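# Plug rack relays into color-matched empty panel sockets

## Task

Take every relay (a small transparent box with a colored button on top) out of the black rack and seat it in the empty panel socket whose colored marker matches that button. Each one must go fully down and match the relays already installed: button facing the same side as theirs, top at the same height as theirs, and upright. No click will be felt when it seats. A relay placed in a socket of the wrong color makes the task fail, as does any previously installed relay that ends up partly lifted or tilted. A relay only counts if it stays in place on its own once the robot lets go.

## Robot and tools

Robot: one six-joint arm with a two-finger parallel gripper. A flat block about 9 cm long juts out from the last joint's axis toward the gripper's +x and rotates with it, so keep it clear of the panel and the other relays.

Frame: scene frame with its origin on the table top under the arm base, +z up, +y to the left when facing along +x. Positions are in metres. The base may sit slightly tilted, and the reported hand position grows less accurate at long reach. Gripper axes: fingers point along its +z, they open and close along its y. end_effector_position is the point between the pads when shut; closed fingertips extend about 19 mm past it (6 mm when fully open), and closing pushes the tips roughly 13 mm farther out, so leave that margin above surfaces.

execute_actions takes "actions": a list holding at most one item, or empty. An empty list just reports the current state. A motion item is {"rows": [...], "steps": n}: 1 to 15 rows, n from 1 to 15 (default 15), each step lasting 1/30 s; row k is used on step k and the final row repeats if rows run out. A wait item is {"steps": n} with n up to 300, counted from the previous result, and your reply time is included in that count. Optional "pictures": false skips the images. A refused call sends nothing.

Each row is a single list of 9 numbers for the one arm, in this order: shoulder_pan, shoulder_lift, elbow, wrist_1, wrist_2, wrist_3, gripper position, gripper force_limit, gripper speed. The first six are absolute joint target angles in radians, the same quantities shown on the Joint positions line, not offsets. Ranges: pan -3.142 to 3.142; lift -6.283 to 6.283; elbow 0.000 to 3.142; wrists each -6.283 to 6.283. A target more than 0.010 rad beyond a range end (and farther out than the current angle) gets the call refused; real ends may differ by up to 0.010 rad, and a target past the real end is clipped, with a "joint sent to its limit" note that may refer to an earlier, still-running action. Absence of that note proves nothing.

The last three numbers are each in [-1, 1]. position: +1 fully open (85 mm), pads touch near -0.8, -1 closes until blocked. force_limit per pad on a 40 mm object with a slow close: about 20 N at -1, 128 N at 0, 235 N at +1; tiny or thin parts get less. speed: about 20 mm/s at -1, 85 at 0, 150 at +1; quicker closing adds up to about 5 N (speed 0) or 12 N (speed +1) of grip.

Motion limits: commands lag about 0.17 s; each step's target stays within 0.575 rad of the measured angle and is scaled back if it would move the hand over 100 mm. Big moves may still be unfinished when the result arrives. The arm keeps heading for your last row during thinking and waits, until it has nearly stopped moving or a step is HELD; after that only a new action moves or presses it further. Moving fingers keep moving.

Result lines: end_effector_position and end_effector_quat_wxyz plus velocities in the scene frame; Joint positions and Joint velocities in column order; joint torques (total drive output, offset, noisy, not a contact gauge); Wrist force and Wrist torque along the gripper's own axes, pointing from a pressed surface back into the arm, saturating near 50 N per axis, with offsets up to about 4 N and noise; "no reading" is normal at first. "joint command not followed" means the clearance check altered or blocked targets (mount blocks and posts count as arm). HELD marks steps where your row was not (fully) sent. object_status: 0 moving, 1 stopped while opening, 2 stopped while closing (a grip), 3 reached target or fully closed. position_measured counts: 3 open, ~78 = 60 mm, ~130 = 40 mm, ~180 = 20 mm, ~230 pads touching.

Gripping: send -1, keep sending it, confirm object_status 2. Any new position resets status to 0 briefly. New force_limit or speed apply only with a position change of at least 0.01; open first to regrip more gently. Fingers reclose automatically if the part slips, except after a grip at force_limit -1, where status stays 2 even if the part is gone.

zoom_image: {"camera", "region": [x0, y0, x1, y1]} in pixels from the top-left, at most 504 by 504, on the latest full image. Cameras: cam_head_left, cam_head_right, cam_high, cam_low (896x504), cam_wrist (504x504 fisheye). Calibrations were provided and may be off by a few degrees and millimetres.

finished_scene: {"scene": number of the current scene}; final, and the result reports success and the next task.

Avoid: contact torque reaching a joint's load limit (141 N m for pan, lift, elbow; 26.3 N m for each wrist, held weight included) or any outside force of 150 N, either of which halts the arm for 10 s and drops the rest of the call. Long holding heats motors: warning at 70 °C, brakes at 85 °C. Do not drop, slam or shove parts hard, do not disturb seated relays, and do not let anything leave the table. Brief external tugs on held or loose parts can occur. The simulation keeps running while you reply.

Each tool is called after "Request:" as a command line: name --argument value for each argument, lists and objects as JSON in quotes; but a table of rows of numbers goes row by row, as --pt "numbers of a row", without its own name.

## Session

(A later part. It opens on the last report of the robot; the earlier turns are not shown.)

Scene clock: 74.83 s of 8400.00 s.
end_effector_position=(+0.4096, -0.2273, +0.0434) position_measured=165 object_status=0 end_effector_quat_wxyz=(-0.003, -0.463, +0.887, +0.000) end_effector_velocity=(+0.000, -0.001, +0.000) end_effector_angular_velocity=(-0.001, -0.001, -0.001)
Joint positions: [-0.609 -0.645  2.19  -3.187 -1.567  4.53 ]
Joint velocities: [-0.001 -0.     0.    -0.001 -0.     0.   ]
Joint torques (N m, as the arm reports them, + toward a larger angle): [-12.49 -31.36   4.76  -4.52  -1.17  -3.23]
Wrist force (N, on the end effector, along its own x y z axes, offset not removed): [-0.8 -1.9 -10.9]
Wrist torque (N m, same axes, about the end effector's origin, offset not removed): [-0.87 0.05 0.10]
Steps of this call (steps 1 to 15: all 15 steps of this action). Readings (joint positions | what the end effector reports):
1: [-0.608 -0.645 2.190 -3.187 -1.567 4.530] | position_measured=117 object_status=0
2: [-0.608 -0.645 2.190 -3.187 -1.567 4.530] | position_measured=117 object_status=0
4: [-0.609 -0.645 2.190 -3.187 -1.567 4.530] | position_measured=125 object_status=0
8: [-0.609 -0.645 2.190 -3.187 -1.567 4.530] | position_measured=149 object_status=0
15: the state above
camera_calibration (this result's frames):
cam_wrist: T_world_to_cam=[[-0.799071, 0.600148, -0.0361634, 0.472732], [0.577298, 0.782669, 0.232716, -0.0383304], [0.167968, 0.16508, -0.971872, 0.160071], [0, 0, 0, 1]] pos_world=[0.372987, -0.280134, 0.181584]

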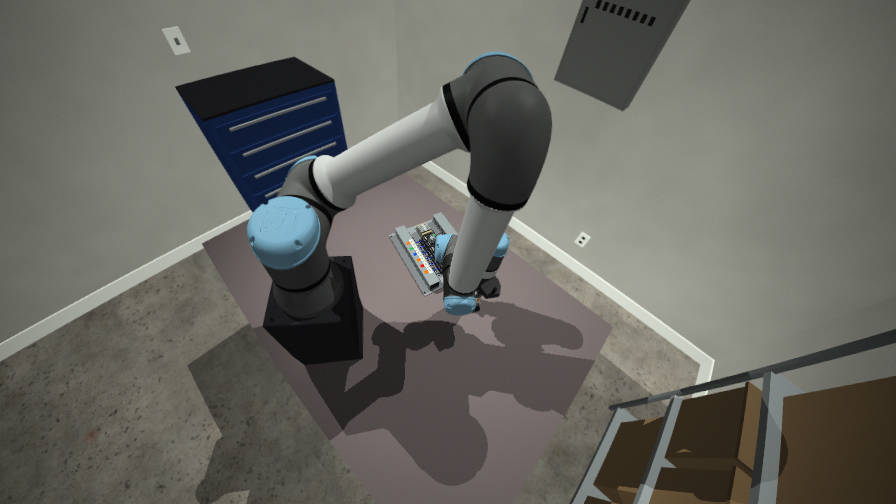

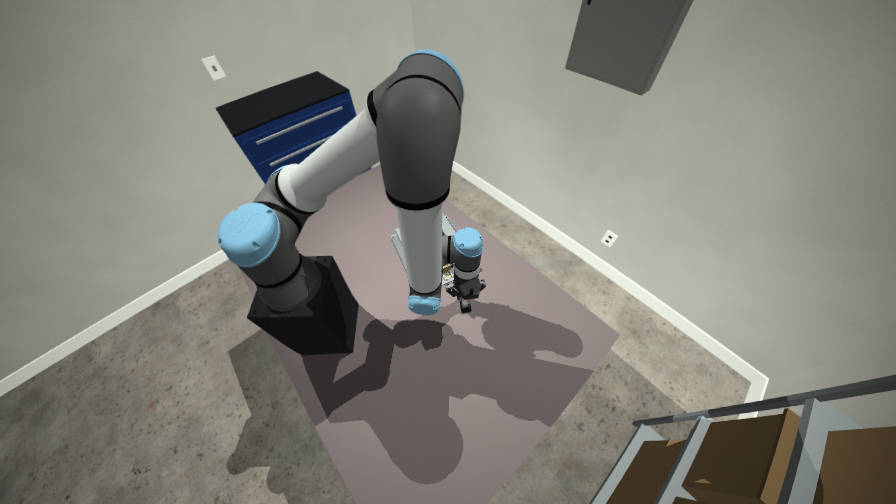

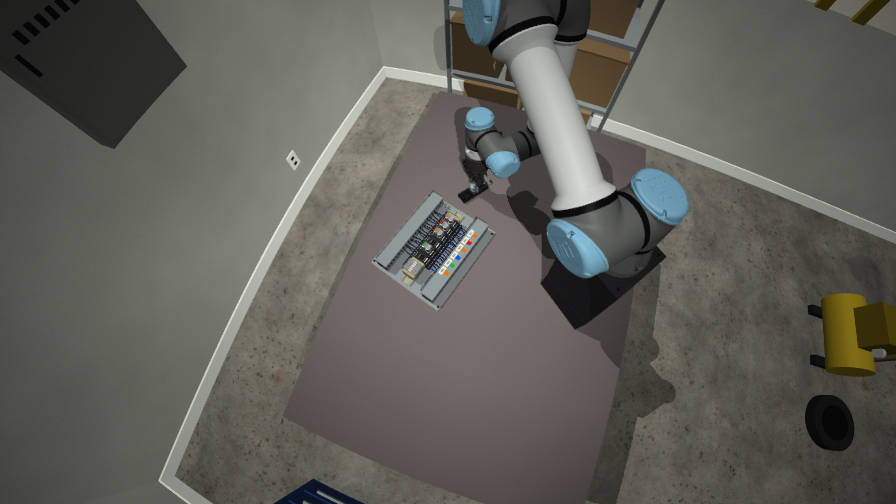

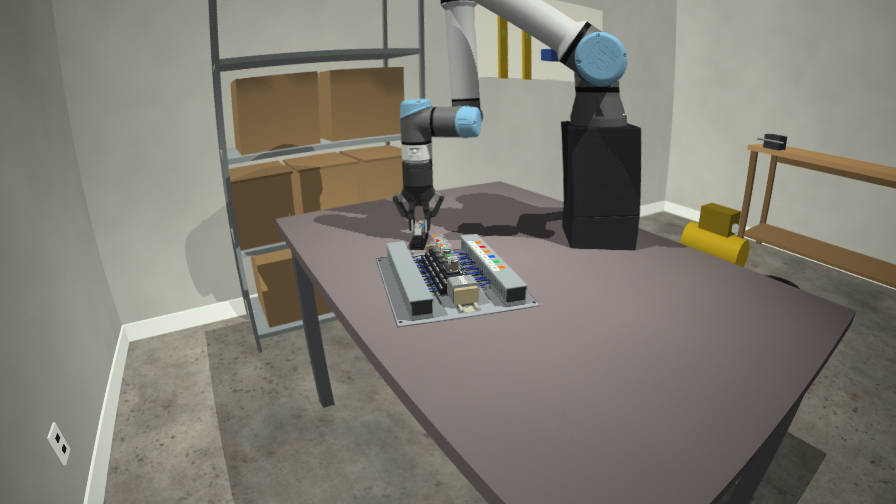

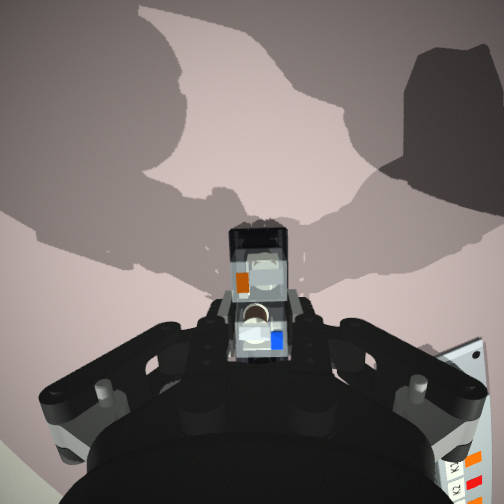

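Request:
execute_actions --actions '[{"rows":[[-0.6086,-0.6451,2.1903,-3.1872,-1.567,4.53,0.1,-0.5,0]]}]' --pictures false

Request:
execute_actions --actions '[{"rows":[[-0.585,-0.6451,2.1873,-3.1842,-1.567,4.554,0.1,-0.5,0]]}]' --pictures false

Request:
execute_actions --actions '[{"rows":[[-0.585,-0.6451,2.1873,-3.1842,-1.567,4.554,0.1,-0.5,0],[-0.585,-0.6451,2.1873,-3.1842,-1.567,4.554,0.1,-0.5,0],[-0.585,-0.6451,2.1873,-3.1842,-1.567,4.554,-1,-0.5,-0.2]]}]'

Request:
zoom_image --camera "cam_wrist" --region '[190, 220, 340, 370]'

Scene clock: 82.83 s of 8400.00 s.
end_effector_position=(+0.4096, -0.2273, +0.0434) position_measured=117 object_status=0 end_effector_quat_wxyz=(-0.003, -0.463, +0.887, +0.000) end_effector_velocity=(+0.000, -0.001, +0.000) end_effector_angular_velocity=(-0.000, -0.002, -0.001)
Joint positions: [-0.609 -0.645  2.19  -3.187 -1.567  4.53 ]
Joint velocities: [-0.001 -0.    -0.    -0.002  0.001 -0.   ]
Joint torques (N m, as the arm reports them, + toward a larger angle): [-12.69 -33.12   0.52  -3.07   0.9   -3.03]
Wrist force (N, on the end effector, along its own x y z axes, offset not removed): [1.2 -3.3 1.0]
Wrist torque (N m, same axes, about the end effector's origin, offset not removed): [-0.85 -0.35 0.01]
Steps of this call (steps 1 to 15: the robot went on to your last target; steps 16 to 90: nothing new was sent; then 4.50 s passed at rest; steps 91 to 105: all 15 steps of this action). Readings (joint positions | what the end effector reports):
91: [-0.609 -0.645 2.190 -3.187 -1.567 4.530] | position_measured=165 object_status=0
92: [-0.609 -0.645 2.190 -3.187 -1.567 4.530] | position_measured=165 object_status=0
94: [-0.609 -0.645 2.190 -3.187 -1.567 4.530] | position_measured=155 object_status=0
98: [-0.609 -0.645 2.190 -3.187 -1.567 4.530] | position_measured=127 object_status=0
105: the state above

Scene clock: 83.33 s of 8400.00 s.
end_effector_position=(+0.4158, -0.2183, +0.0435) position_measured=117 object_status=3 end_effector_quat_wxyz=(-0.003, -0.462, +0.887, +0.001) end_effector_velocity=(+0.001, +0.002, +0.000) end_effector_angular_velocity=(-0.000, -0.000, +0.000)
Joint positions: [-0.586 -0.645  2.187 -3.184 -1.567  4.554]
Joint velocities: [ 0.005 -0.    -0.001  0.001 -0.     0.004]
Joint torques (N m, as the arm reports them, + toward a larger angle): [ 13.91 -33.04 -10.36  -0.27   0.01   2.43]
Wrist force (N, on the end effector, along its own x y z axes, offset not removed): [-1.6 -3.1 0.5]
Wrist torque (N m, same axes, about the end effector's origin, offset not removed): [-0.71 0.18 0.11]
Steps of this call (steps 1 to 15: all 15 steps of this action). Readings (joint positions | what the end effector reports):
1: [-0.608 -0.645 2.190 -3.187 -1.567 4.530] | position_measured=117 object_status=0
2: [-0.606 -0.645 2.190 -3.187 -1.567 4.533] | position_measured=117 object_status=0
4: [-0.597 -0.645 2.189 -3.186 -1.567 4.542] | position_measured=117 object_status=0
8: [-0.589 -0.645 2.188 -3.185 -1.567 4.550] | position_measured=117 object_status=3
15: the state above

Scene clock: 83.83 s of 8400.00 s.
end_effector_position=(+0.4160, -0.2181, +0.0435) position_measured=164 object_status=0 end_effector_quat_wxyz=(-0.003, -0.462, +0.887, +0.001) end_effector_velocity=(+0.001, -0.000, +0.001) end_effector_angular_velocity=(-0.001, -0.002, +0.000)
Joint positions: [-0.585 -0.645  2.187 -3.184 -1.567  4.554]
Joint velocities: [ 0.    -0.002  0.    -0.     0.     0.   ]
Joint torques (N m, as the arm reports them, + toward a larger angle): [ 14.64 -33.59  -9.19  -0.54  -0.89   2.79]
Wrist force (N, on the end effector, along its own x y z axes, offset not removed): [1.9 -1.1 -8.8]
Wrist torque (N m, same axes, about the end effector's origin, offset not removed): [-0.73 -0.33 0.17]
Steps of this call (steps 1 to 15: all 15 steps of this action). Readings (joint positions | what the end effector reports):
1: [-0.585 -0.645 2.187 -3.184 -1.567 4.554] | position_measured=117 object_status=3
2: [-0.585 -0.645 2.187 -3.184 -1.567 4.554] | position_measured=117 object_status=3
4: [-0.585 -0.645 2.187 -3.184 -1.567 4.554] | position_measured=117 object_status=0
8: [-0.585 -0.645 2.187 -3.184 -1.567 4.554] | position_measured=136 object_status=0
15: the state above
camera_calibration (this result's frames):
cam_wrist: T_world_to_cam=[[-0.798751, 0.600567, -0.0362744, 0.472218], [0.577401, 0.782097, 0.234377, -0.0495167], [0.169129, 0.166264, -0.971469, 0.157298], [0, 0, 0, 1]] pos_world=[0.379172, -0.271024, 0.181545]

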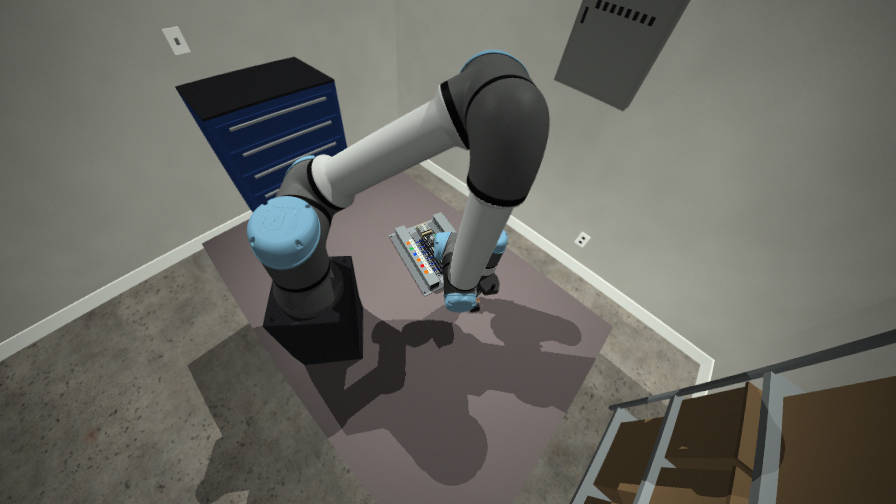

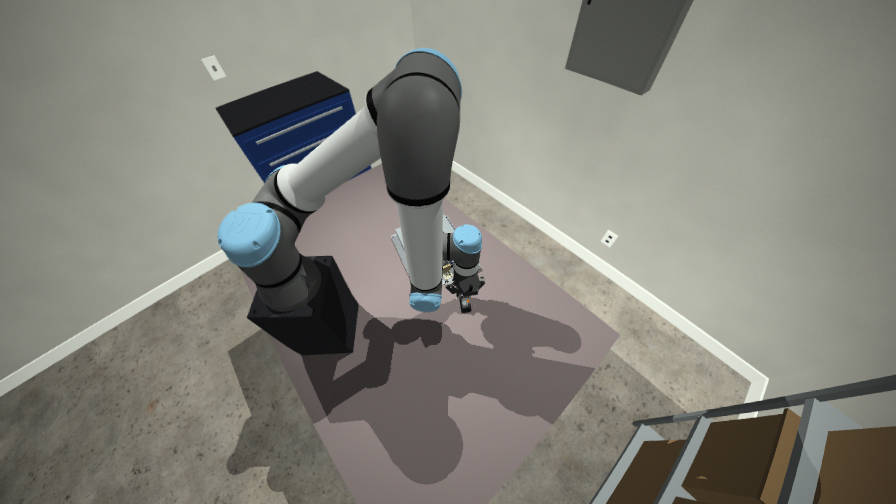

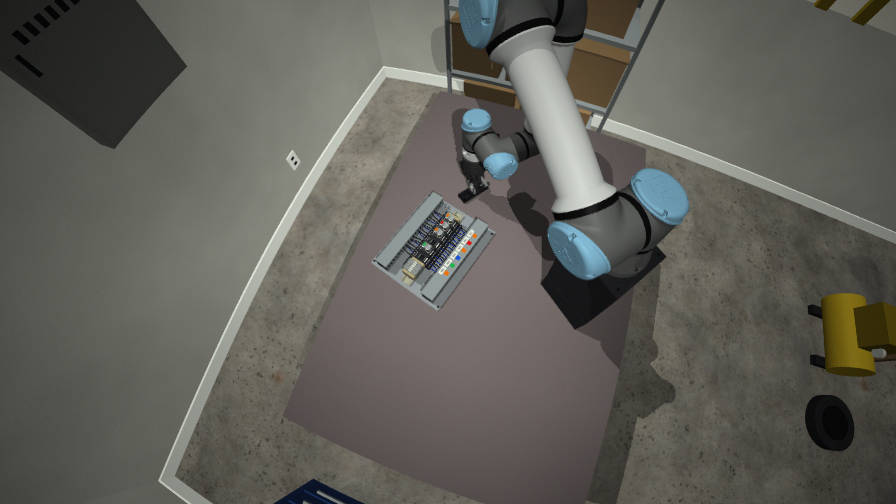

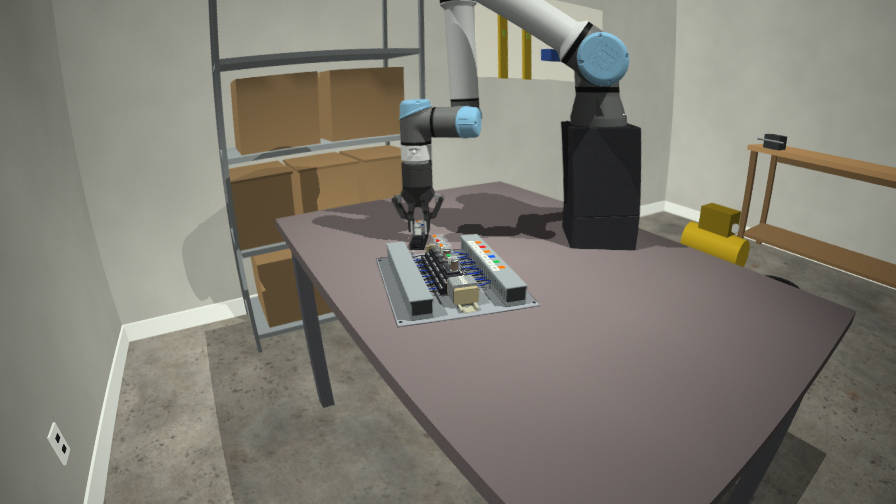

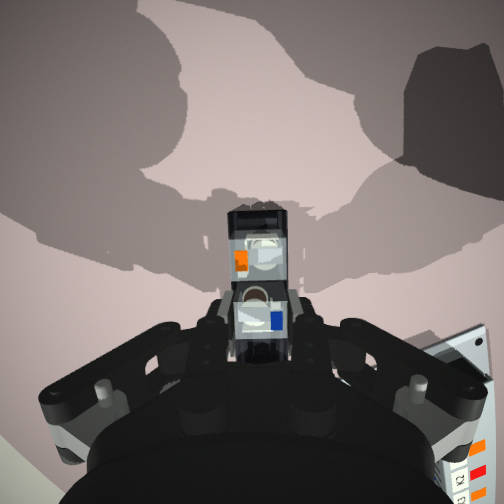

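Region (190, 220, 340, 370) of cam_wrist's 504x504 image, scaled by 3.360, with more detail than that image has.

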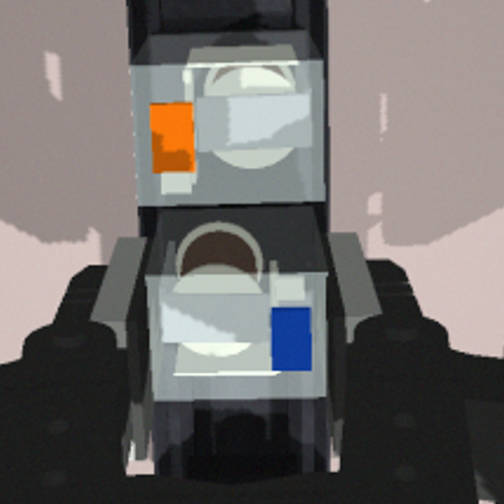

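Request:
execute_actions --actions '[{"rows":[[-0.585,-0.69,2.204,-3.156,-1.567,4.554,-1,-0.5,-0.2],[-0.585,-0.69,2.204,-3.156,-1.567,4.554,-1,-0.5,-0.2],[-0.585,-0.69,2.204,-3.156,-1.567,4.554,-1,-0.5,-0.2],[-0.585,-0.69,2.204,-3.156,-1.567,4.554,-1,-0.5,-0.2],[-0.585,-0.74,2.221,-3.123,-1.567,4.554,-1,-0.5,-0.2],[-0.585,-0.74,2.221,-3.123,-1.567,4.554,-1,-0.5,-0.2],[-0.585,-0.74,2.221,-3.123,-1.567,4.554,-1,-0.5,-0.2],[-0.585,-0.74,2.221,-3.123,-1.567,4.554,-1,-0.5,-0.2],[-0.585,-0.79,2.237,-3.089,-1.567,4.554,-1,-0.5,-0.2],[-0.585,-0.79,2.237,-3.089,-1.567,4.554,-1,-0.5,-0.2],[-0.585,-0.79,2.237,-3.089,-1.567,4.554,-1,-0.5,-0.2],[-0.585,-0.93,2.27,-2.982,-1.567,4.554,-1,-0.5,-0.2]]}]' --pictures false

Scene clock: 94.87 s of 8400.00 s.
end_effector_position=(+0.4150, -0.2163, +0.1049) position_measured=164 object_status=2 end_effector_quat_wxyz=(-0.004, -0.462, +0.887, +0.004) end_effector_velocity=(+0.027, -0.025, +0.300) end_effector_angular_velocity=(-0.057, -0.054, -0.001)
Joint positions: [-0.585 -0.828  2.248 -3.054 -1.567  4.554]
Joint velocities: [-0.002 -0.877  0.185  0.613 -0.003 -0.   ]
Joint torques (N m, as the arm reports them, + toward a larger angle): [ 12.37 -36.94   0.33  -0.94  -1.48   2.84]
Wrist force (N, on the end effector, along its own x y z axes, offset not removed): [0.6 -3.2 -0.9]
Wrist torque (N m, same axes, about the end effector's origin, offset not removed): [-0.87 -0.21 0.13]
Steps of this call (steps 1 to 15: the robot went on to your last target; steps 16 to 90: nothing new was sent; then 7.53 s passed at rest; steps 91 to 105: all 15 steps of this action). Readings (joint positions | what the end effector reports):
91: [-0.585 -0.645 2.187 -3.184 -1.567 4.554] | position_measured=164 object_status=2
92: [-0.585 -0.650 2.190 -3.180 -1.567 4.554] | position_measured=164 object_status=2
94: [-0.585 -0.666 2.195 -3.170 -1.567 4.554] | position_measured=164 object_status=2
98: [-0.585 -0.706 2.210 -3.144 -1.567 4.554] | position_measured=164 object_status=2
105: the state above

Request:
execute_actions --actions '[{"rows":[[-0.0652,-0.93,2.275,-2.985,-1.595,1.595,-1,-0.5,-0.2]]}]' --pictures false

Request:
execute_actions --actions '[{"steps":60}]' --pictures false

Request:
execute_actions --actions '[{"rows":[[-0.0652,-0.8,2.24,-3.08,-1.595,1.595,-1,-0.5,-0.2]]}]' --pictures false

Request:
execute_actions --actions '[{"rows":[[-0.0652,-0.7272,2.217,-3.13,-1.595,1.595,-1,-0.5,-0.2]]}]'

Request:
zoom_image --camera "cam_wrist" --region '[190,220,340,370]'

Scene clock: 102.70 s of 8400.00 s.
end_effector_position=(+0.4679, -0.0138, +0.1448) position_measured=164 object_status=2 end_effector_quat_wxyz=(-0.002, +0.887, -0.462, -0.001) end_effector_velocity=(+0.009, +0.269, +0.012) end_effector_angular_velocity=(+0.009, -0.029, +3.148)
Joint positions: [-0.131 -0.93   2.275 -2.985 -1.592  3.786]
Joint velocities: [ 0.577 -0.001  0.004 -0.005 -0.025 -2.573]
Joint torques (N m, as the arm reports them, + toward a larger angle): [  5.34 -46.97   0.63  -5.9   -2.26 -16.34]
Wrist force (N, on the end effector, along its own x y z axes, offset not removed): [-2.9 -5.4 0.9]
Wrist torque (N m, same axes, about the end effector's origin, offset not removed): [-1.09 0.23 0.09]
Steps of this call (steps 1 to 30: the robot went on to your last target; steps 31 to 90: nothing new was sent; then 4.33 s passed at rest; steps 91 to 105: all 15 steps of this action). Readings (joint positions | what the end effector reports):
91: [-0.585 -0.930 2.270 -2.982 -1.567 4.554] | position_measured=164 object_status=2
92: [-0.577 -0.930 2.270 -2.982 -1.569 4.547] | position_measured=164 object_status=2
94: [-0.518 -0.930 2.271 -2.982 -1.573 4.483] | position_measured=164 object_status=2
98: [-0.366 -0.930 2.272 -2.983 -1.581 4.295] | position_measured=164 object_status=2
105: the state above

Scene clock: 104.70 s of 8400.00 s.
end_effector_position=(+0.4679, +0.0168, +0.1461) position_measured=164 object_status=2 end_effector_quat_wxyz=(-0.001, +0.797, +0.604, +0.002) end_effector_velocity=(-0.001, +0.000, -0.001) end_effector_angular_velocity=(+0.001, +0.003, +0.000)
Joint positions: [-0.065 -0.93   2.275 -2.985 -1.595  1.595]
Joint velocities: [ 0.     0.002 -0.     0.001  0.    -0.   ]
Joint torques (N m, as the arm reports them, + toward a larger angle): [ 16.61 -43.85   0.56  -5.81  -1.5   -3.19]
Wrist force (N, on the end effector, along its own x y z axes, offset not removed): [0.2 -3.2 1.1]
Wrist torque (N m, same axes, about the end effector's origin, offset not removed): [-0.78 -0.13 0.02]
Steps of this call (steps 1 to 60: the robot went on to your last target). Readings (joint positions | what the end effector reports):
1: [-0.114 -0.930 2.275 -2.985 -1.593 3.698] | position_measured=164 object_status=2
2: [-0.102 -0.930 2.275 -2.985 -1.593 3.608] | position_measured=164 object_status=2
4: [-0.086 -0.930 2.275 -2.985 -1.594 3.428] | position_measured=164 object_status=2
8: [-0.072 -0.930 2.275 -2.985 -1.595 3.068] | position_measured=164 object_status=2
60: the state above
The arm was judged still, so your last target was given up. Only a new action makes it travel on or press farther. Fingers that are still opening or closing keep moving.

Scene clock: 105.20 s of 8400.00 s.
end_effector_position=(+0.4707, +0.0174, +0.1045) position_measured=164 object_status=2 end_effector_quat_wxyz=(-0.001, +0.797, +0.604, +0.002) end_effector_velocity=(-0.001, +0.001, -0.010) end_effector_angular_velocity=(+0.001, +0.002, -0.000)
Joint positions: [-0.065 -0.803  2.241 -3.078 -1.595  1.595]
Joint velocities: [-0.     0.028 -0.006 -0.019  0.     0.   ]
Joint torques (N m, as the arm reports them, + toward a larger angle): [ 10.35 -27.89 -11.95  -6.16  -1.16  -3.17]
Wrist force (N, on the end effector, along its own x y z axes, offset not removed): [-0.9 -4.8 0.3]
Wrist torque (N m, same axes, about the end effector's origin, offset not removed): [-1.08 0.06 0.19]
Steps of this call (steps 1 to 15: all 15 steps of this action). Readings (joint positions | what the end effector reports):
1: [-0.065 -0.930 2.275 -2.985 -1.595 1.595] | position_measured=164 object_status=2
2: [-0.065 -0.923 2.271 -2.992 -1.595 1.595] | position_measured=164 object_status=2
4: [-0.065 -0.880 2.258 -3.026 -1.595 1.595] | position_measured=164 object_status=2
8: [-0.065 -0.825 2.246 -3.063 -1.595 1.595] | position_measured=164 object_status=2
15: the state above

Scene clock: 105.70 s of 8400.00 s.
end_effector_position=(+0.4711, +0.0180, +0.0796) position_measured=164 object_status=2 end_effector_quat_wxyz=(-0.001, +0.797, +0.604, +0.002) end_effector_velocity=(-0.001, -0.000, -0.006) end_effector_angular_velocity=(-0.001, +0.002, -0.000)
Joint positions: [-0.065 -0.729  2.217 -3.129 -1.595  1.595]
Joint velocities: [-0.     0.016 -0.004 -0.01  -0.001 -0.   ]
Joint torques (N m, as the arm reports them, + toward a larger angle): [  6.4  -30.34 -11.4   -6.29  -0.73  -3.16]
Wrist force (N, on the end effector, along its own x y z axes, offset not removed): [-0.3 -2.6 1.1]
Wrist torque (N m, same axes, about the end effector's origin, offset not removed): [-0.63 -0.08 0.22]
Steps of this call (steps 1 to 15: all 15 steps of this action). Readings (joint positions | what the end effector reports):
1: [-0.065 -0.802 2.240 -3.079 -1.595 1.595] | position_measured=164 object_status=2
2: [-0.065 -0.795 2.237 -3.085 -1.595 1.595] | position_measured=164 object_status=2
4: [-0.065 -0.768 2.229 -3.103 -1.595 1.595] | position_measured=164 object_status=2
8: [-0.065 -0.740 2.221 -3.122 -1.595 1.595] | position_measured=164 object_status=2
15: the state above
camera_calibration (this result's frames):
cam_wrist: T_world_to_cam=[[0.951991, -0.303652, -0.0388273, -0.432535], [-0.28681, -0.929062, 0.233632, 0.163602], [-0.107016, -0.211279, -0.97155, 0.28066], [0, 0, 0, 1]] pos_world=[0.488727, 0.0799537, 0.217659]

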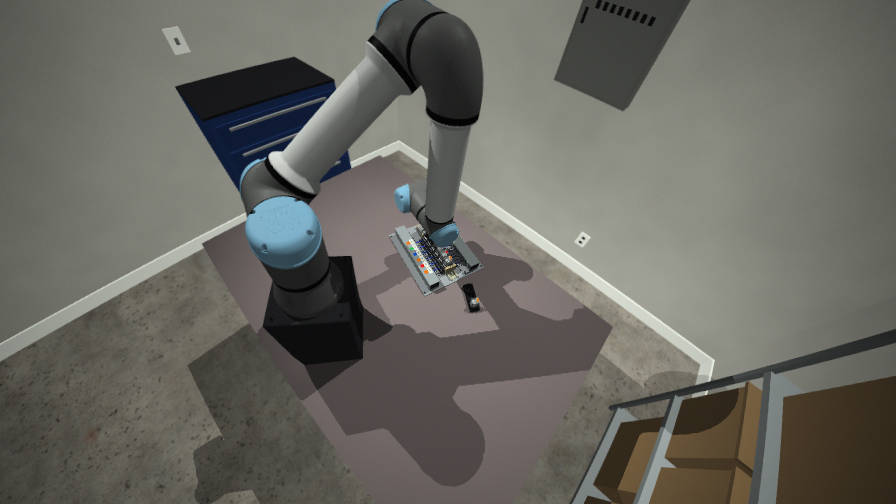

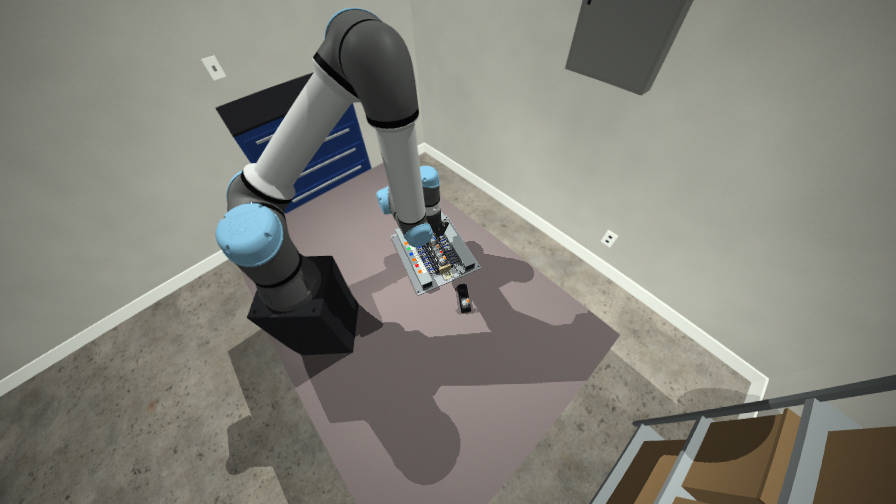

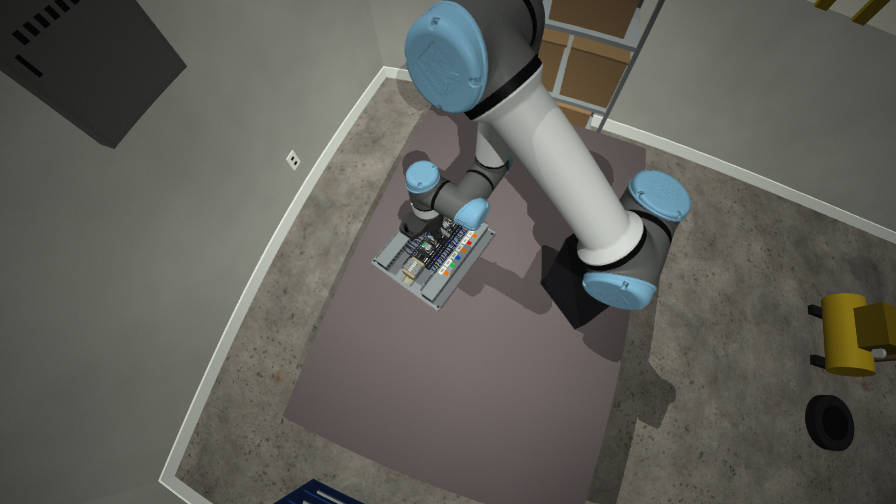

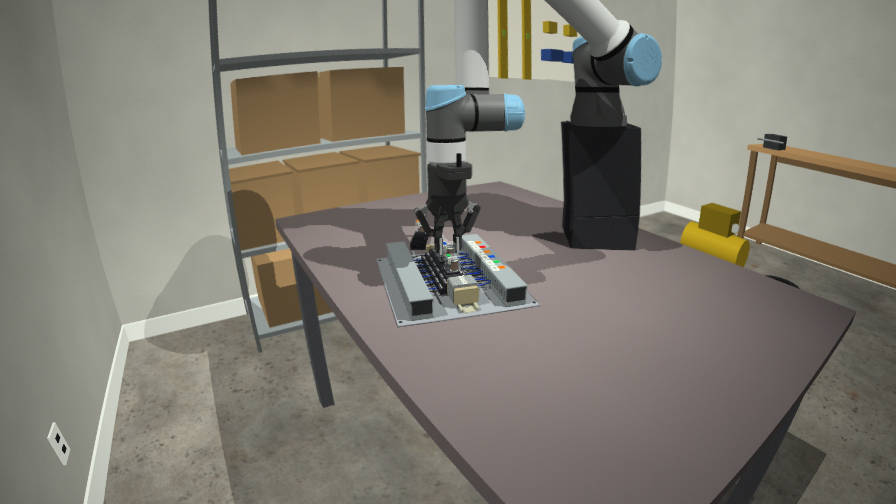

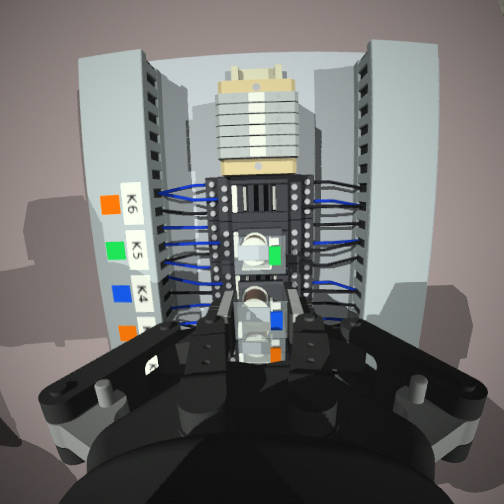

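Region (190, 220, 340, 370) of cam_wrist's 504x504 image, scaled by 3.360, with more detail than that image has.

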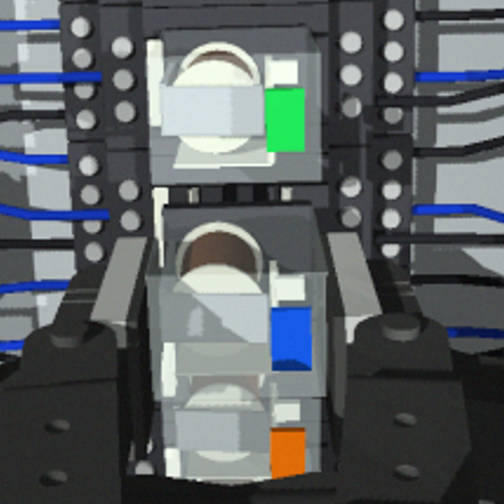

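Aligned.

Request:
execute_actions --actions '[{"rows":[[-0.0652,-0.715,2.2128,-3.138,-1.595,1.595,-1,-0.5,-0.2],[-0.0652,-0.715,2.2128,-3.138,-1.595,1.595,-1,-0.5,-0.2],[-0.0652,-0.715,2.2128,-3.138,-1.595,1.595,-1,-0.5,-0.2],[-0.0652,-0.705,2.2093,-3.1445,-1.595,1.595,-1,-0.5,-0.2],[-0.0652,-0.705,2.2093,-3.1445,-1.595,1.595,-1,-0.5,-0.2],[-0.0652,-0.705,2.2093,-3.1445,-1.595,1.595,-1,-0.5,-0.2],[-0.0652,-0.695,2.2058,-3.151,-1.595,1.595,-1,-0.5,-0.2]]}]' --pictures false

Request:
execute_actions --actions '[{"rows":[[-0.0652,-0.681,2.201,-3.16,-1.595,1.595,-1,-0.5,-0.2]]}]' --pictures false

Scene clock: 110.13 s of 8400.00 s.
end_effector_position=(+0.4713, +0.0183, +0.0688) position_measured=164 object_status=2 end_effector_quat_wxyz=(-0.001, +0.797, +0.604, +0.002) end_effector_velocity=(-0.001, +0.000, -0.006) end_effector_angular_velocity=(+0.000, +0.001, +0.000)
Joint positions: [-0.065 -0.697  2.206 -3.15  -1.595  1.595]
Joint velocities: [ 0.     0.018 -0.006 -0.011 -0.     0.   ]
Joint torques (N m, as the arm reports them, + toward a larger angle): [-10.55 -20.58  -8.31  -3.09   1.65  -2.99]
Wrist force (N, on the end effector, along its own x y z axes, offset not removed): [1.4 -2.7 -21.3]
Wrist torque (N m, same axes, about the end effector's origin, offset not removed): [-1.00 -0.35 0.15]
Steps of this call (steps 1 to 15: the robot went on to your last target; steps 16 to 90: nothing new was sent; then 0.93 s passed at rest; steps 91 to 105: all 15 steps of this action). Readings (joint positions | what the end effector reports):
91: [-0.065 -0.727 2.217 -3.130 -1.595 1.595] | position_measured=164 object_status=2
92: [-0.065 -0.725 2.216 -3.131 -1.595 1.595] | position_measured=164 object_status=2
94: [-0.065 -0.721 2.215 -3.134 -1.595 1.595] | position_measured=164 object_status=2
98: [-0.065 -0.709 2.211 -3.142 -1.595 1.595] | position_measured=164 object_status=2
105: the state above

Scene clock: 110.63 s of 8400.00 s.
end_effector_position=(+0.4710, +0.0185, +0.0634) position_measured=164 object_status=2 end_effector_quat_wxyz=(-0.001, +0.797, +0.604, +0.002) end_effector_velocity=(-0.000, +0.000, -0.001) end_effector_angular_velocity=(-0.001, +0.001, +0.001)
Joint positions: [-0.065 -0.682  2.201 -3.16  -1.595  1.595]
Joint velocities: [ 0.001  0.004 -0.002 -0.001 -0.001  0.   ]
Joint torques (N m, as the arm reports them, + toward a larger angle): [ -8.81   9.   -15.29  -0.59   1.66  -2.87]
Wrist force (N, on the end effector, along its own x y z axes, offset not removed): [-5.1 -29.1 -50.0]
Wrist torque (N m, same axes, about the end effector's origin, offset not removed): [-0.77 -0.01 0.13]
Steps of this call (steps 1 to 15: all 15 steps of this action). Readings (joint positions | what the end effector reports):
1: [-0.065 -0.696 2.206 -3.150 -1.595 1.595] | position_measured=164 object_status=2
2: [-0.065 -0.694 2.205 -3.152 -1.595 1.595] | position_measured=164 object_status=2
4: [-0.065 -0.689 2.204 -3.155 -1.595 1.595] | position_measured=164 object_status=2
8: [-0.065 -0.684 2.202 -3.159 -1.595 1.595] | position_measured=164 object_status=2
15: the state above

Request:
execute_actions --actions '[{"rows":[[-0.0652,-0.684,2.202,-3.158,-1.595,1.595,-1,-0.5,-0.2],[-0.0652,-0.684,2.202,-3.158,-1.595,1.595,-1,-0.5,-0.2],[-0.0652,-0.684,2.202,-3.158,-1.595,1.595,-1,-0.5,-0.2],[-0.0652,-0.684,2.202,-3.158,-1.595,1.595,0.1,-0.5,0]]}]' --pictures false

Request:
execute_actions --actions '[{"rows":[[-0.0652,-0.93,2.275,-2.985,-1.595,1.595,0.1,-0.5,0]]}]' --pictures false

Request:
execute_actions --actions '[{"rows":[[-0.659,-0.93,2.275,-2.987,-1.567,1.338,0.1,-0.5,0]]}]' --pictures false

Request:
execute_actions --actions '[{"steps":15}]' --pictures false

Request:
execute_actions --actions '[{"rows":[[-0.659,-0.76,2.233,-3.115,-1.567,1.338,0.1,-0.5,0]]}]' --pictures false

Request:
execute_actions --actions '[{"rows":[[-0.659,-0.6451,2.1925,-3.1894,-1.567,1.338,0.1,-0.5,0]]}]' --pictures false

Request:
execute_actions --actions '[{"steps":8}]'

Request:
zoom_image --camera "cam_wrist" --region '[190,220,340,370]'

Scene clock: 119.53 s of 8400.00 s.
end_effector_position=(+0.4709, +0.0185, +0.0641) position_measured=117 object_status=0 end_effector_quat_wxyz=(-0.001, +0.797, +0.604, +0.002) end_effector_velocity=(+0.001, -0.000, +0.001) end_effector_angular_velocity=(-0.001, -0.004, -0.000)
Joint positions: [-0.065 -0.684  2.202 -3.158 -1.595  1.595]
Joint velocities: [ 0.    -0.003  0.    -0.001 -0.    -0.   ]
Joint torques (N m, as the arm reports them, + toward a larger angle): [ -5.46 -52.01   5.07  -0.96   1.33  -2.86]
Wrist force (N, on the end effector, along its own x y z axes, offset not removed): [0.5 -4.5 -0.6]
Wrist torque (N m, same axes, about the end effector's origin, offset not removed): [-1.02 -0.19 0.15]
Steps of this call (steps 1 to 15: the robot went on to your last target; steps 16 to 90: nothing new was sent; then 5.40 s passed at rest; steps 91 to 105: all 15 steps of this action). Readings (joint positions | what the end effector reports):
91: [-0.065 -0.681 2.201 -3.160 -1.595 1.595] | position_measured=164 object_status=2
92: [-0.065 -0.681 2.201 -3.160 -1.595 1.595] | position_measured=164 object_status=2
94: [-0.065 -0.682 2.201 -3.159 -1.595 1.595] | position_measured=164 object_status=0
98: [-0.065 -0.683 2.202 -3.158 -1.595 1.595] | position_measured=148 object_status=0
105: the state above

Scene clock: 120.03 s of 8400.00 s.
end_effector_position=(+0.4678, +0.0169, +0.1437) position_measured=117 object_status=3 end_effector_quat_wxyz=(-0.002, +0.797, +0.604, +0.002) end_effector_velocity=(+0.001, -0.002, +0.021) end_effector_angular_velocity=(-0.003, -0.010, -0.001)
Joint positions: [-0.065 -0.923  2.273 -2.989 -1.595  1.595]
Joint velocities: [-0.001 -0.062  0.014  0.038 -0.001 -0.   ]
Joint torques (N m, as the arm reports them, + toward a larger angle): [ -4.38 -46.15   1.91  -0.5    1.36  -2.85]
Wrist force (N, on the end effector, along its own x y z axes, offset not removed): [-1.2 -5.1 -0.9]
Wrist torque (N m, same axes, about the end effector's origin, offset not removed): [-1.15 -0.03 0.13]
Steps of this call (steps 1 to 15: all 15 steps of this action). Readings (joint positions | what the end effector reports):
1: [-0.065 -0.684 2.202 -3.158 -1.595 1.595] | position_measured=117 object_status=0
2: [-0.065 -0.692 2.208 -3.150 -1.595 1.595] | position_measured=117 object_status=0
4: [-0.065 -0.754 2.235 -3.097 -1.595 1.595] | position_measured=117 object_status=0
8: [-0.065 -0.875 2.263 -3.020 -1.595 1.595] | position_measured=117 object_status=3
15: the state above

Scene clock: 120.53 s of 8400.00 s.
end_effector_position=(+0.4235, -0.1987, +0.1388) position_measured=117 object_status=3 end_effector_quat_wxyz=(-0.001, +0.869, +0.494, -0.003) end_effector_velocity=(-0.192, -0.414, -0.004) end_effector_angular_velocity=(-0.033, +0.015, -0.600)
Joint positions: [-0.542 -0.929  2.275 -2.987 -1.572  1.382]
Joint velocities: [-0.971 -0.007  0.001 -0.001  0.036 -0.368]
Joint torques (N m, as the arm reports them, + toward a larger angle): [ -7.06 -46.13   3.3   -0.16   2.08  -4.1 ]
Wrist force (N, on the end effector, along its own x y z axes, offset not removed): [-2.6 -2.7 0.9]
Wrist torque (N m, same axes, about the end effector's origin, offset not removed): [-0.76 0.22 0.15]
Steps of this call (steps 1 to 15: all 15 steps of this action). Readings (joint positions | what the end effector reports):
1: [-0.066 -0.925 2.274 -2.988 -1.595 1.595] | position_measured=117 object_status=3
2: [-0.073 -0.925 2.274 -2.988 -1.593 1.588] | position_measured=117 object_status=3
4: [-0.133 -0.926 2.274 -2.988 -1.590 1.553] | position_measured=117 object_status=3
8: [-0.285 -0.927 2.274 -2.988 -1.583 1.489] | position_measured=117 object_status=3
15: the state above

Scene clock: 121.03 s of 8400.00 s.
end_effector_position=(+0.3979, -0.2463, +0.1385) position_measured=117 object_status=3 end_effector_quat_wxyz=(+0.000, +0.886, +0.463, -0.005) end_effector_velocity=(-0.004, -0.005, -0.001) end_effector_angular_velocity=(+0.001, +0.001, -0.009)
Joint positions: [-0.658 -0.93   2.275 -2.987 -1.567  1.339]
Joint velocities: [-0.013  0.001  0.    -0.     0.001 -0.005]
Joint torques (N m, as the arm reports them, + toward a larger angle): [-13.51 -47.57  -0.01  -0.48   1.56  -3.28]
Wrist force (N, on the end effector, along its own x y z axes, offset not removed): [-0.4 -5.7 -0.5]
Wrist torque (N m, same axes, about the end effector's origin, offset not removed): [-1.13 -0.04 0.13]
Steps of this call (steps 1 to 15: the robot went on to your last target). Readings (joint positions | what the end effector reports):
1: [-0.571 -0.929 2.275 -2.987 -1.570 1.371] | position_measured=117 object_status=3
2: [-0.594 -0.930 2.275 -2.987 -1.570 1.363] | position_measured=117 object_status=3
4: [-0.623 -0.930 2.275 -2.987 -1.568 1.352] | position_measured=117 object_status=3
8: [-0.648 -0.930 2.275 -2.987 -1.567 1.342] | position_measured=117 object_status=3
15: the state above

Scene clock: 121.53 s of 8400.00 s.
end_effector_position=(+0.3974, -0.2479, +0.0839) position_measured=117 object_status=3 end_effector_quat_wxyz=(+0.001, +0.887, +0.463, -0.005) end_effector_velocity=(-0.001, +0.001, -0.013) end_effector_angular_velocity=(+0.001, +0.000, +0.001)
Joint positions: [-0.659 -0.764  2.234 -3.112 -1.567  1.338]
Joint velocities: [ 0.001  0.038 -0.008 -0.029  0.    -0.   ]
Joint torques (N m, as the arm reports them, + toward a larger angle): [-13.21 -31.25 -10.26  -6.09   1.66  -3.15]
Wrist force (N, on the end effector, along its own x y z axes, offset not removed): [0.0 -3.2 0.1]
Wrist torque (N m, same axes, about the end effector's origin, offset not removed): [-0.81 -0.06 0.21]
Steps of this call (steps 1 to 15: all 15 steps of this action). Readings (joint positions | what the end effector reports):
1: [-0.658 -0.930 2.275 -2.987 -1.567 1.338] | position_measured=117 object_status=3
2: [-0.658 -0.923 2.270 -2.994 -1.567 1.338] | position_measured=117 object_status=3
4: [-0.659 -0.871 2.255 -3.037 -1.567 1.338] | position_measured=117 object_status=3
8: [-0.659 -0.794 2.240 -3.091 -1.567 1.338] | position_measured=117 object_status=3
15: the state above

Scene clock: 122.03 s of 8400.00 s.
end_effector_position=(+0.3966, -0.2479, +0.0443) position_measured=117 object_status=3 end_effector_quat_wxyz=(+0.000, +0.887, +0.463, -0.005) end_effector_velocity=(-0.001, +0.001, -0.008) end_effector_angular_velocity=(+0.002, +0.001, -0.001)
Joint positions: [-0.659 -0.648  2.193 -3.188 -1.567  1.338]
Joint velocities: [-0.     0.023 -0.007 -0.014  0.     0.   ]
Joint torques (N m, as the arm reports them, + toward a larger angle): [-12.29 -30.62  -8.84  -5.5    1.28  -3.16]
Wrist force (N, on the end effector, along its own x y z axes, offset not removed): [0.4 -5.2 1.4]
Wrist torque (N m, same axes, about the end effector's origin, offset not removed): [-1.15 -0.17 0.16]
Steps of this call (steps 1 to 15: all 15 steps of this action). Readings (joint positions | what the end effector reports):
1: [-0.659 -0.763 2.233 -3.113 -1.567 1.338] | position_measured=117 object_status=3
2: [-0.659 -0.756 2.229 -3.120 -1.567 1.338] | position_measured=117 object_status=3
4: [-0.659 -0.715 2.214 -3.147 -1.567 1.338] | position_measured=117 object_status=3
8: [-0.659 -0.667 2.199 -3.176 -1.567 1.338] | position_measured=117 object_status=3
15: the state above

Scene clock: 122.30 s of 8400.00 s.
end_effector_position=(+0.3965, -0.2478, +0.0434) position_measured=117 object_status=3 end_effector_quat_wxyz=(+0.000, +0.887, +0.463, -0.005) end_effector_velocity=(-0.000, -0.000, -0.001) end_effector_angular_velocity=(-0.001, -0.000, -0.001)
Joint positions: [-0.659 -0.645  2.193 -3.189 -1.567  1.338]
Joint velocities: [-0.001  0.002 -0.    -0.002 -0.    -0.   ]
Joint torques (N m, as the arm reports them, + toward a larger angle): [-11.33 -30.83  -9.09  -5.66   1.29  -3.12]
Wrist force (N, on the end effector, along its own x y z axes, offset not removed): [0.2 -3.5 3.0]
Wrist torque (N m, same axes, about the end effector's origin, offset not removed): [-0.71 -0.13 0.07]
Steps of this call (steps 1 to 8: the robot went on to your last target). Readings (joint positions | what the end effector reports):
1: [-0.659 -0.647 2.193 -3.188 -1.567 1.338] | position_measured=117 object_status=3
2: [-0.659 -0.647 2.193 -3.188 -1.567 1.338] | position_measured=117 object_status=3
4: [-0.659 -0.646 2.193 -3.189 -1.567 1.338] | position_measured=117 object_status=3
8: the state above
camera_calibration (this result's frames):
cam_wrist: T_world_to_cam=[[0.798543, -0.60037, -0.0434059, -0.456076], [-0.573534, -0.780771, 0.247901, 0.0534947], [-0.182723, -0.173065, -0.967812, 0.220663], [0, 0, 0, 1]] pos_world=[0.435197, -0.193858, 0.180502]

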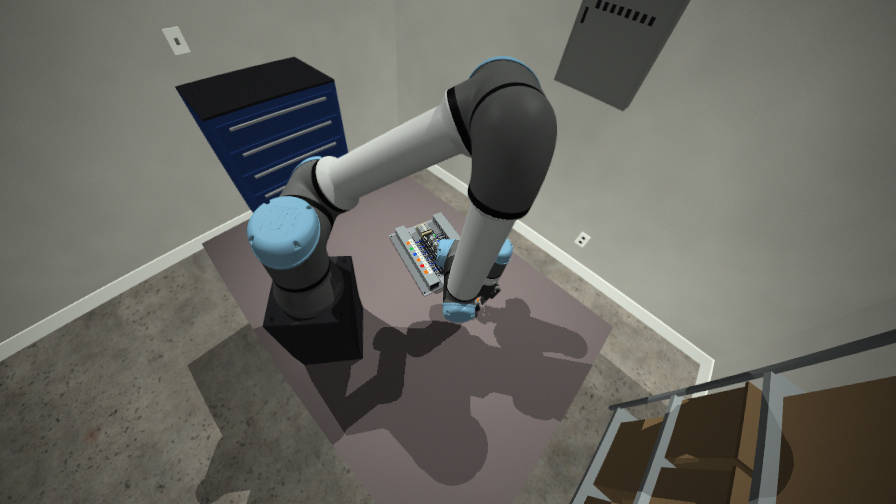

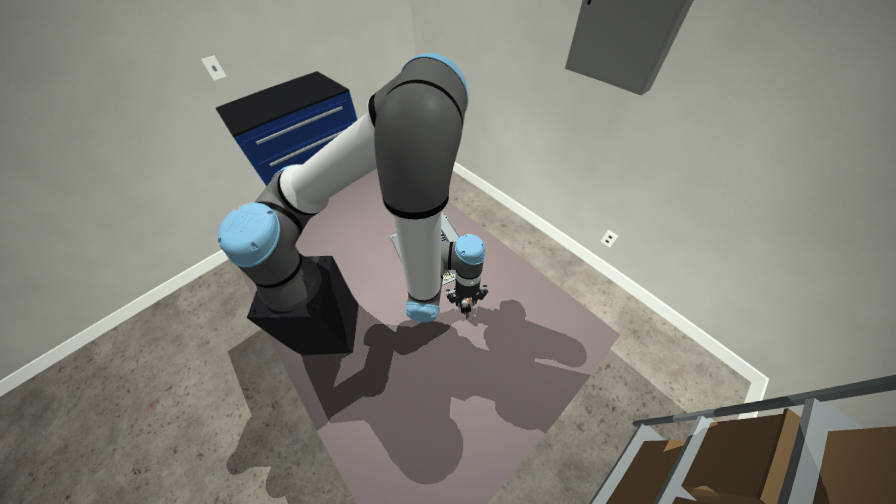

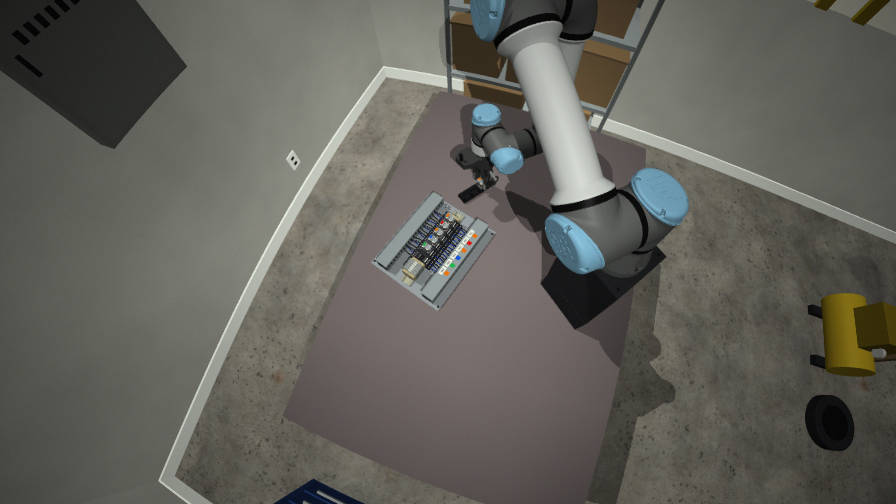

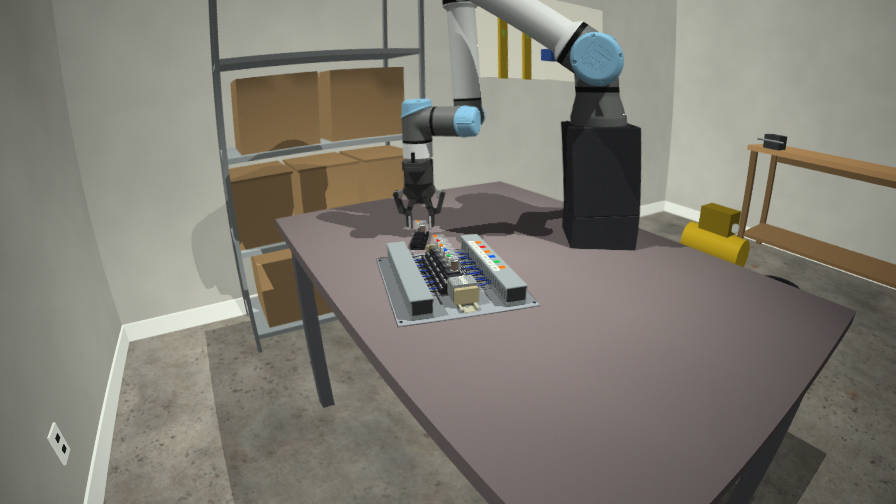

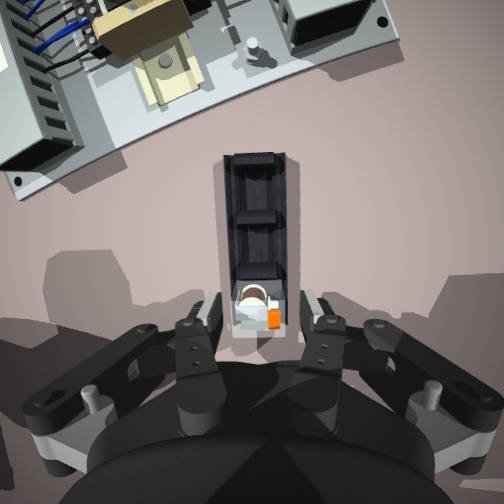

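Region (190, 220, 340, 370) of cam_wrist's 504x504 image, scaled by 3.360, with more detail than that image has.

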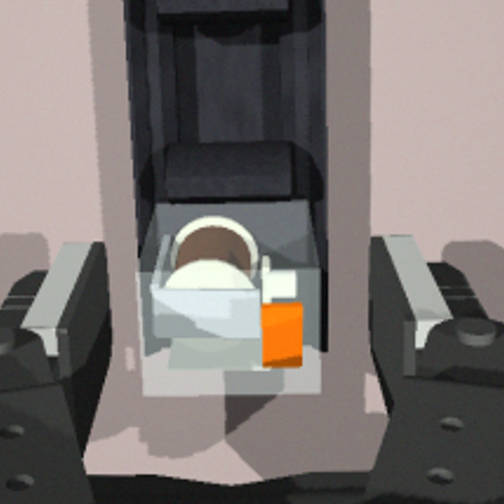

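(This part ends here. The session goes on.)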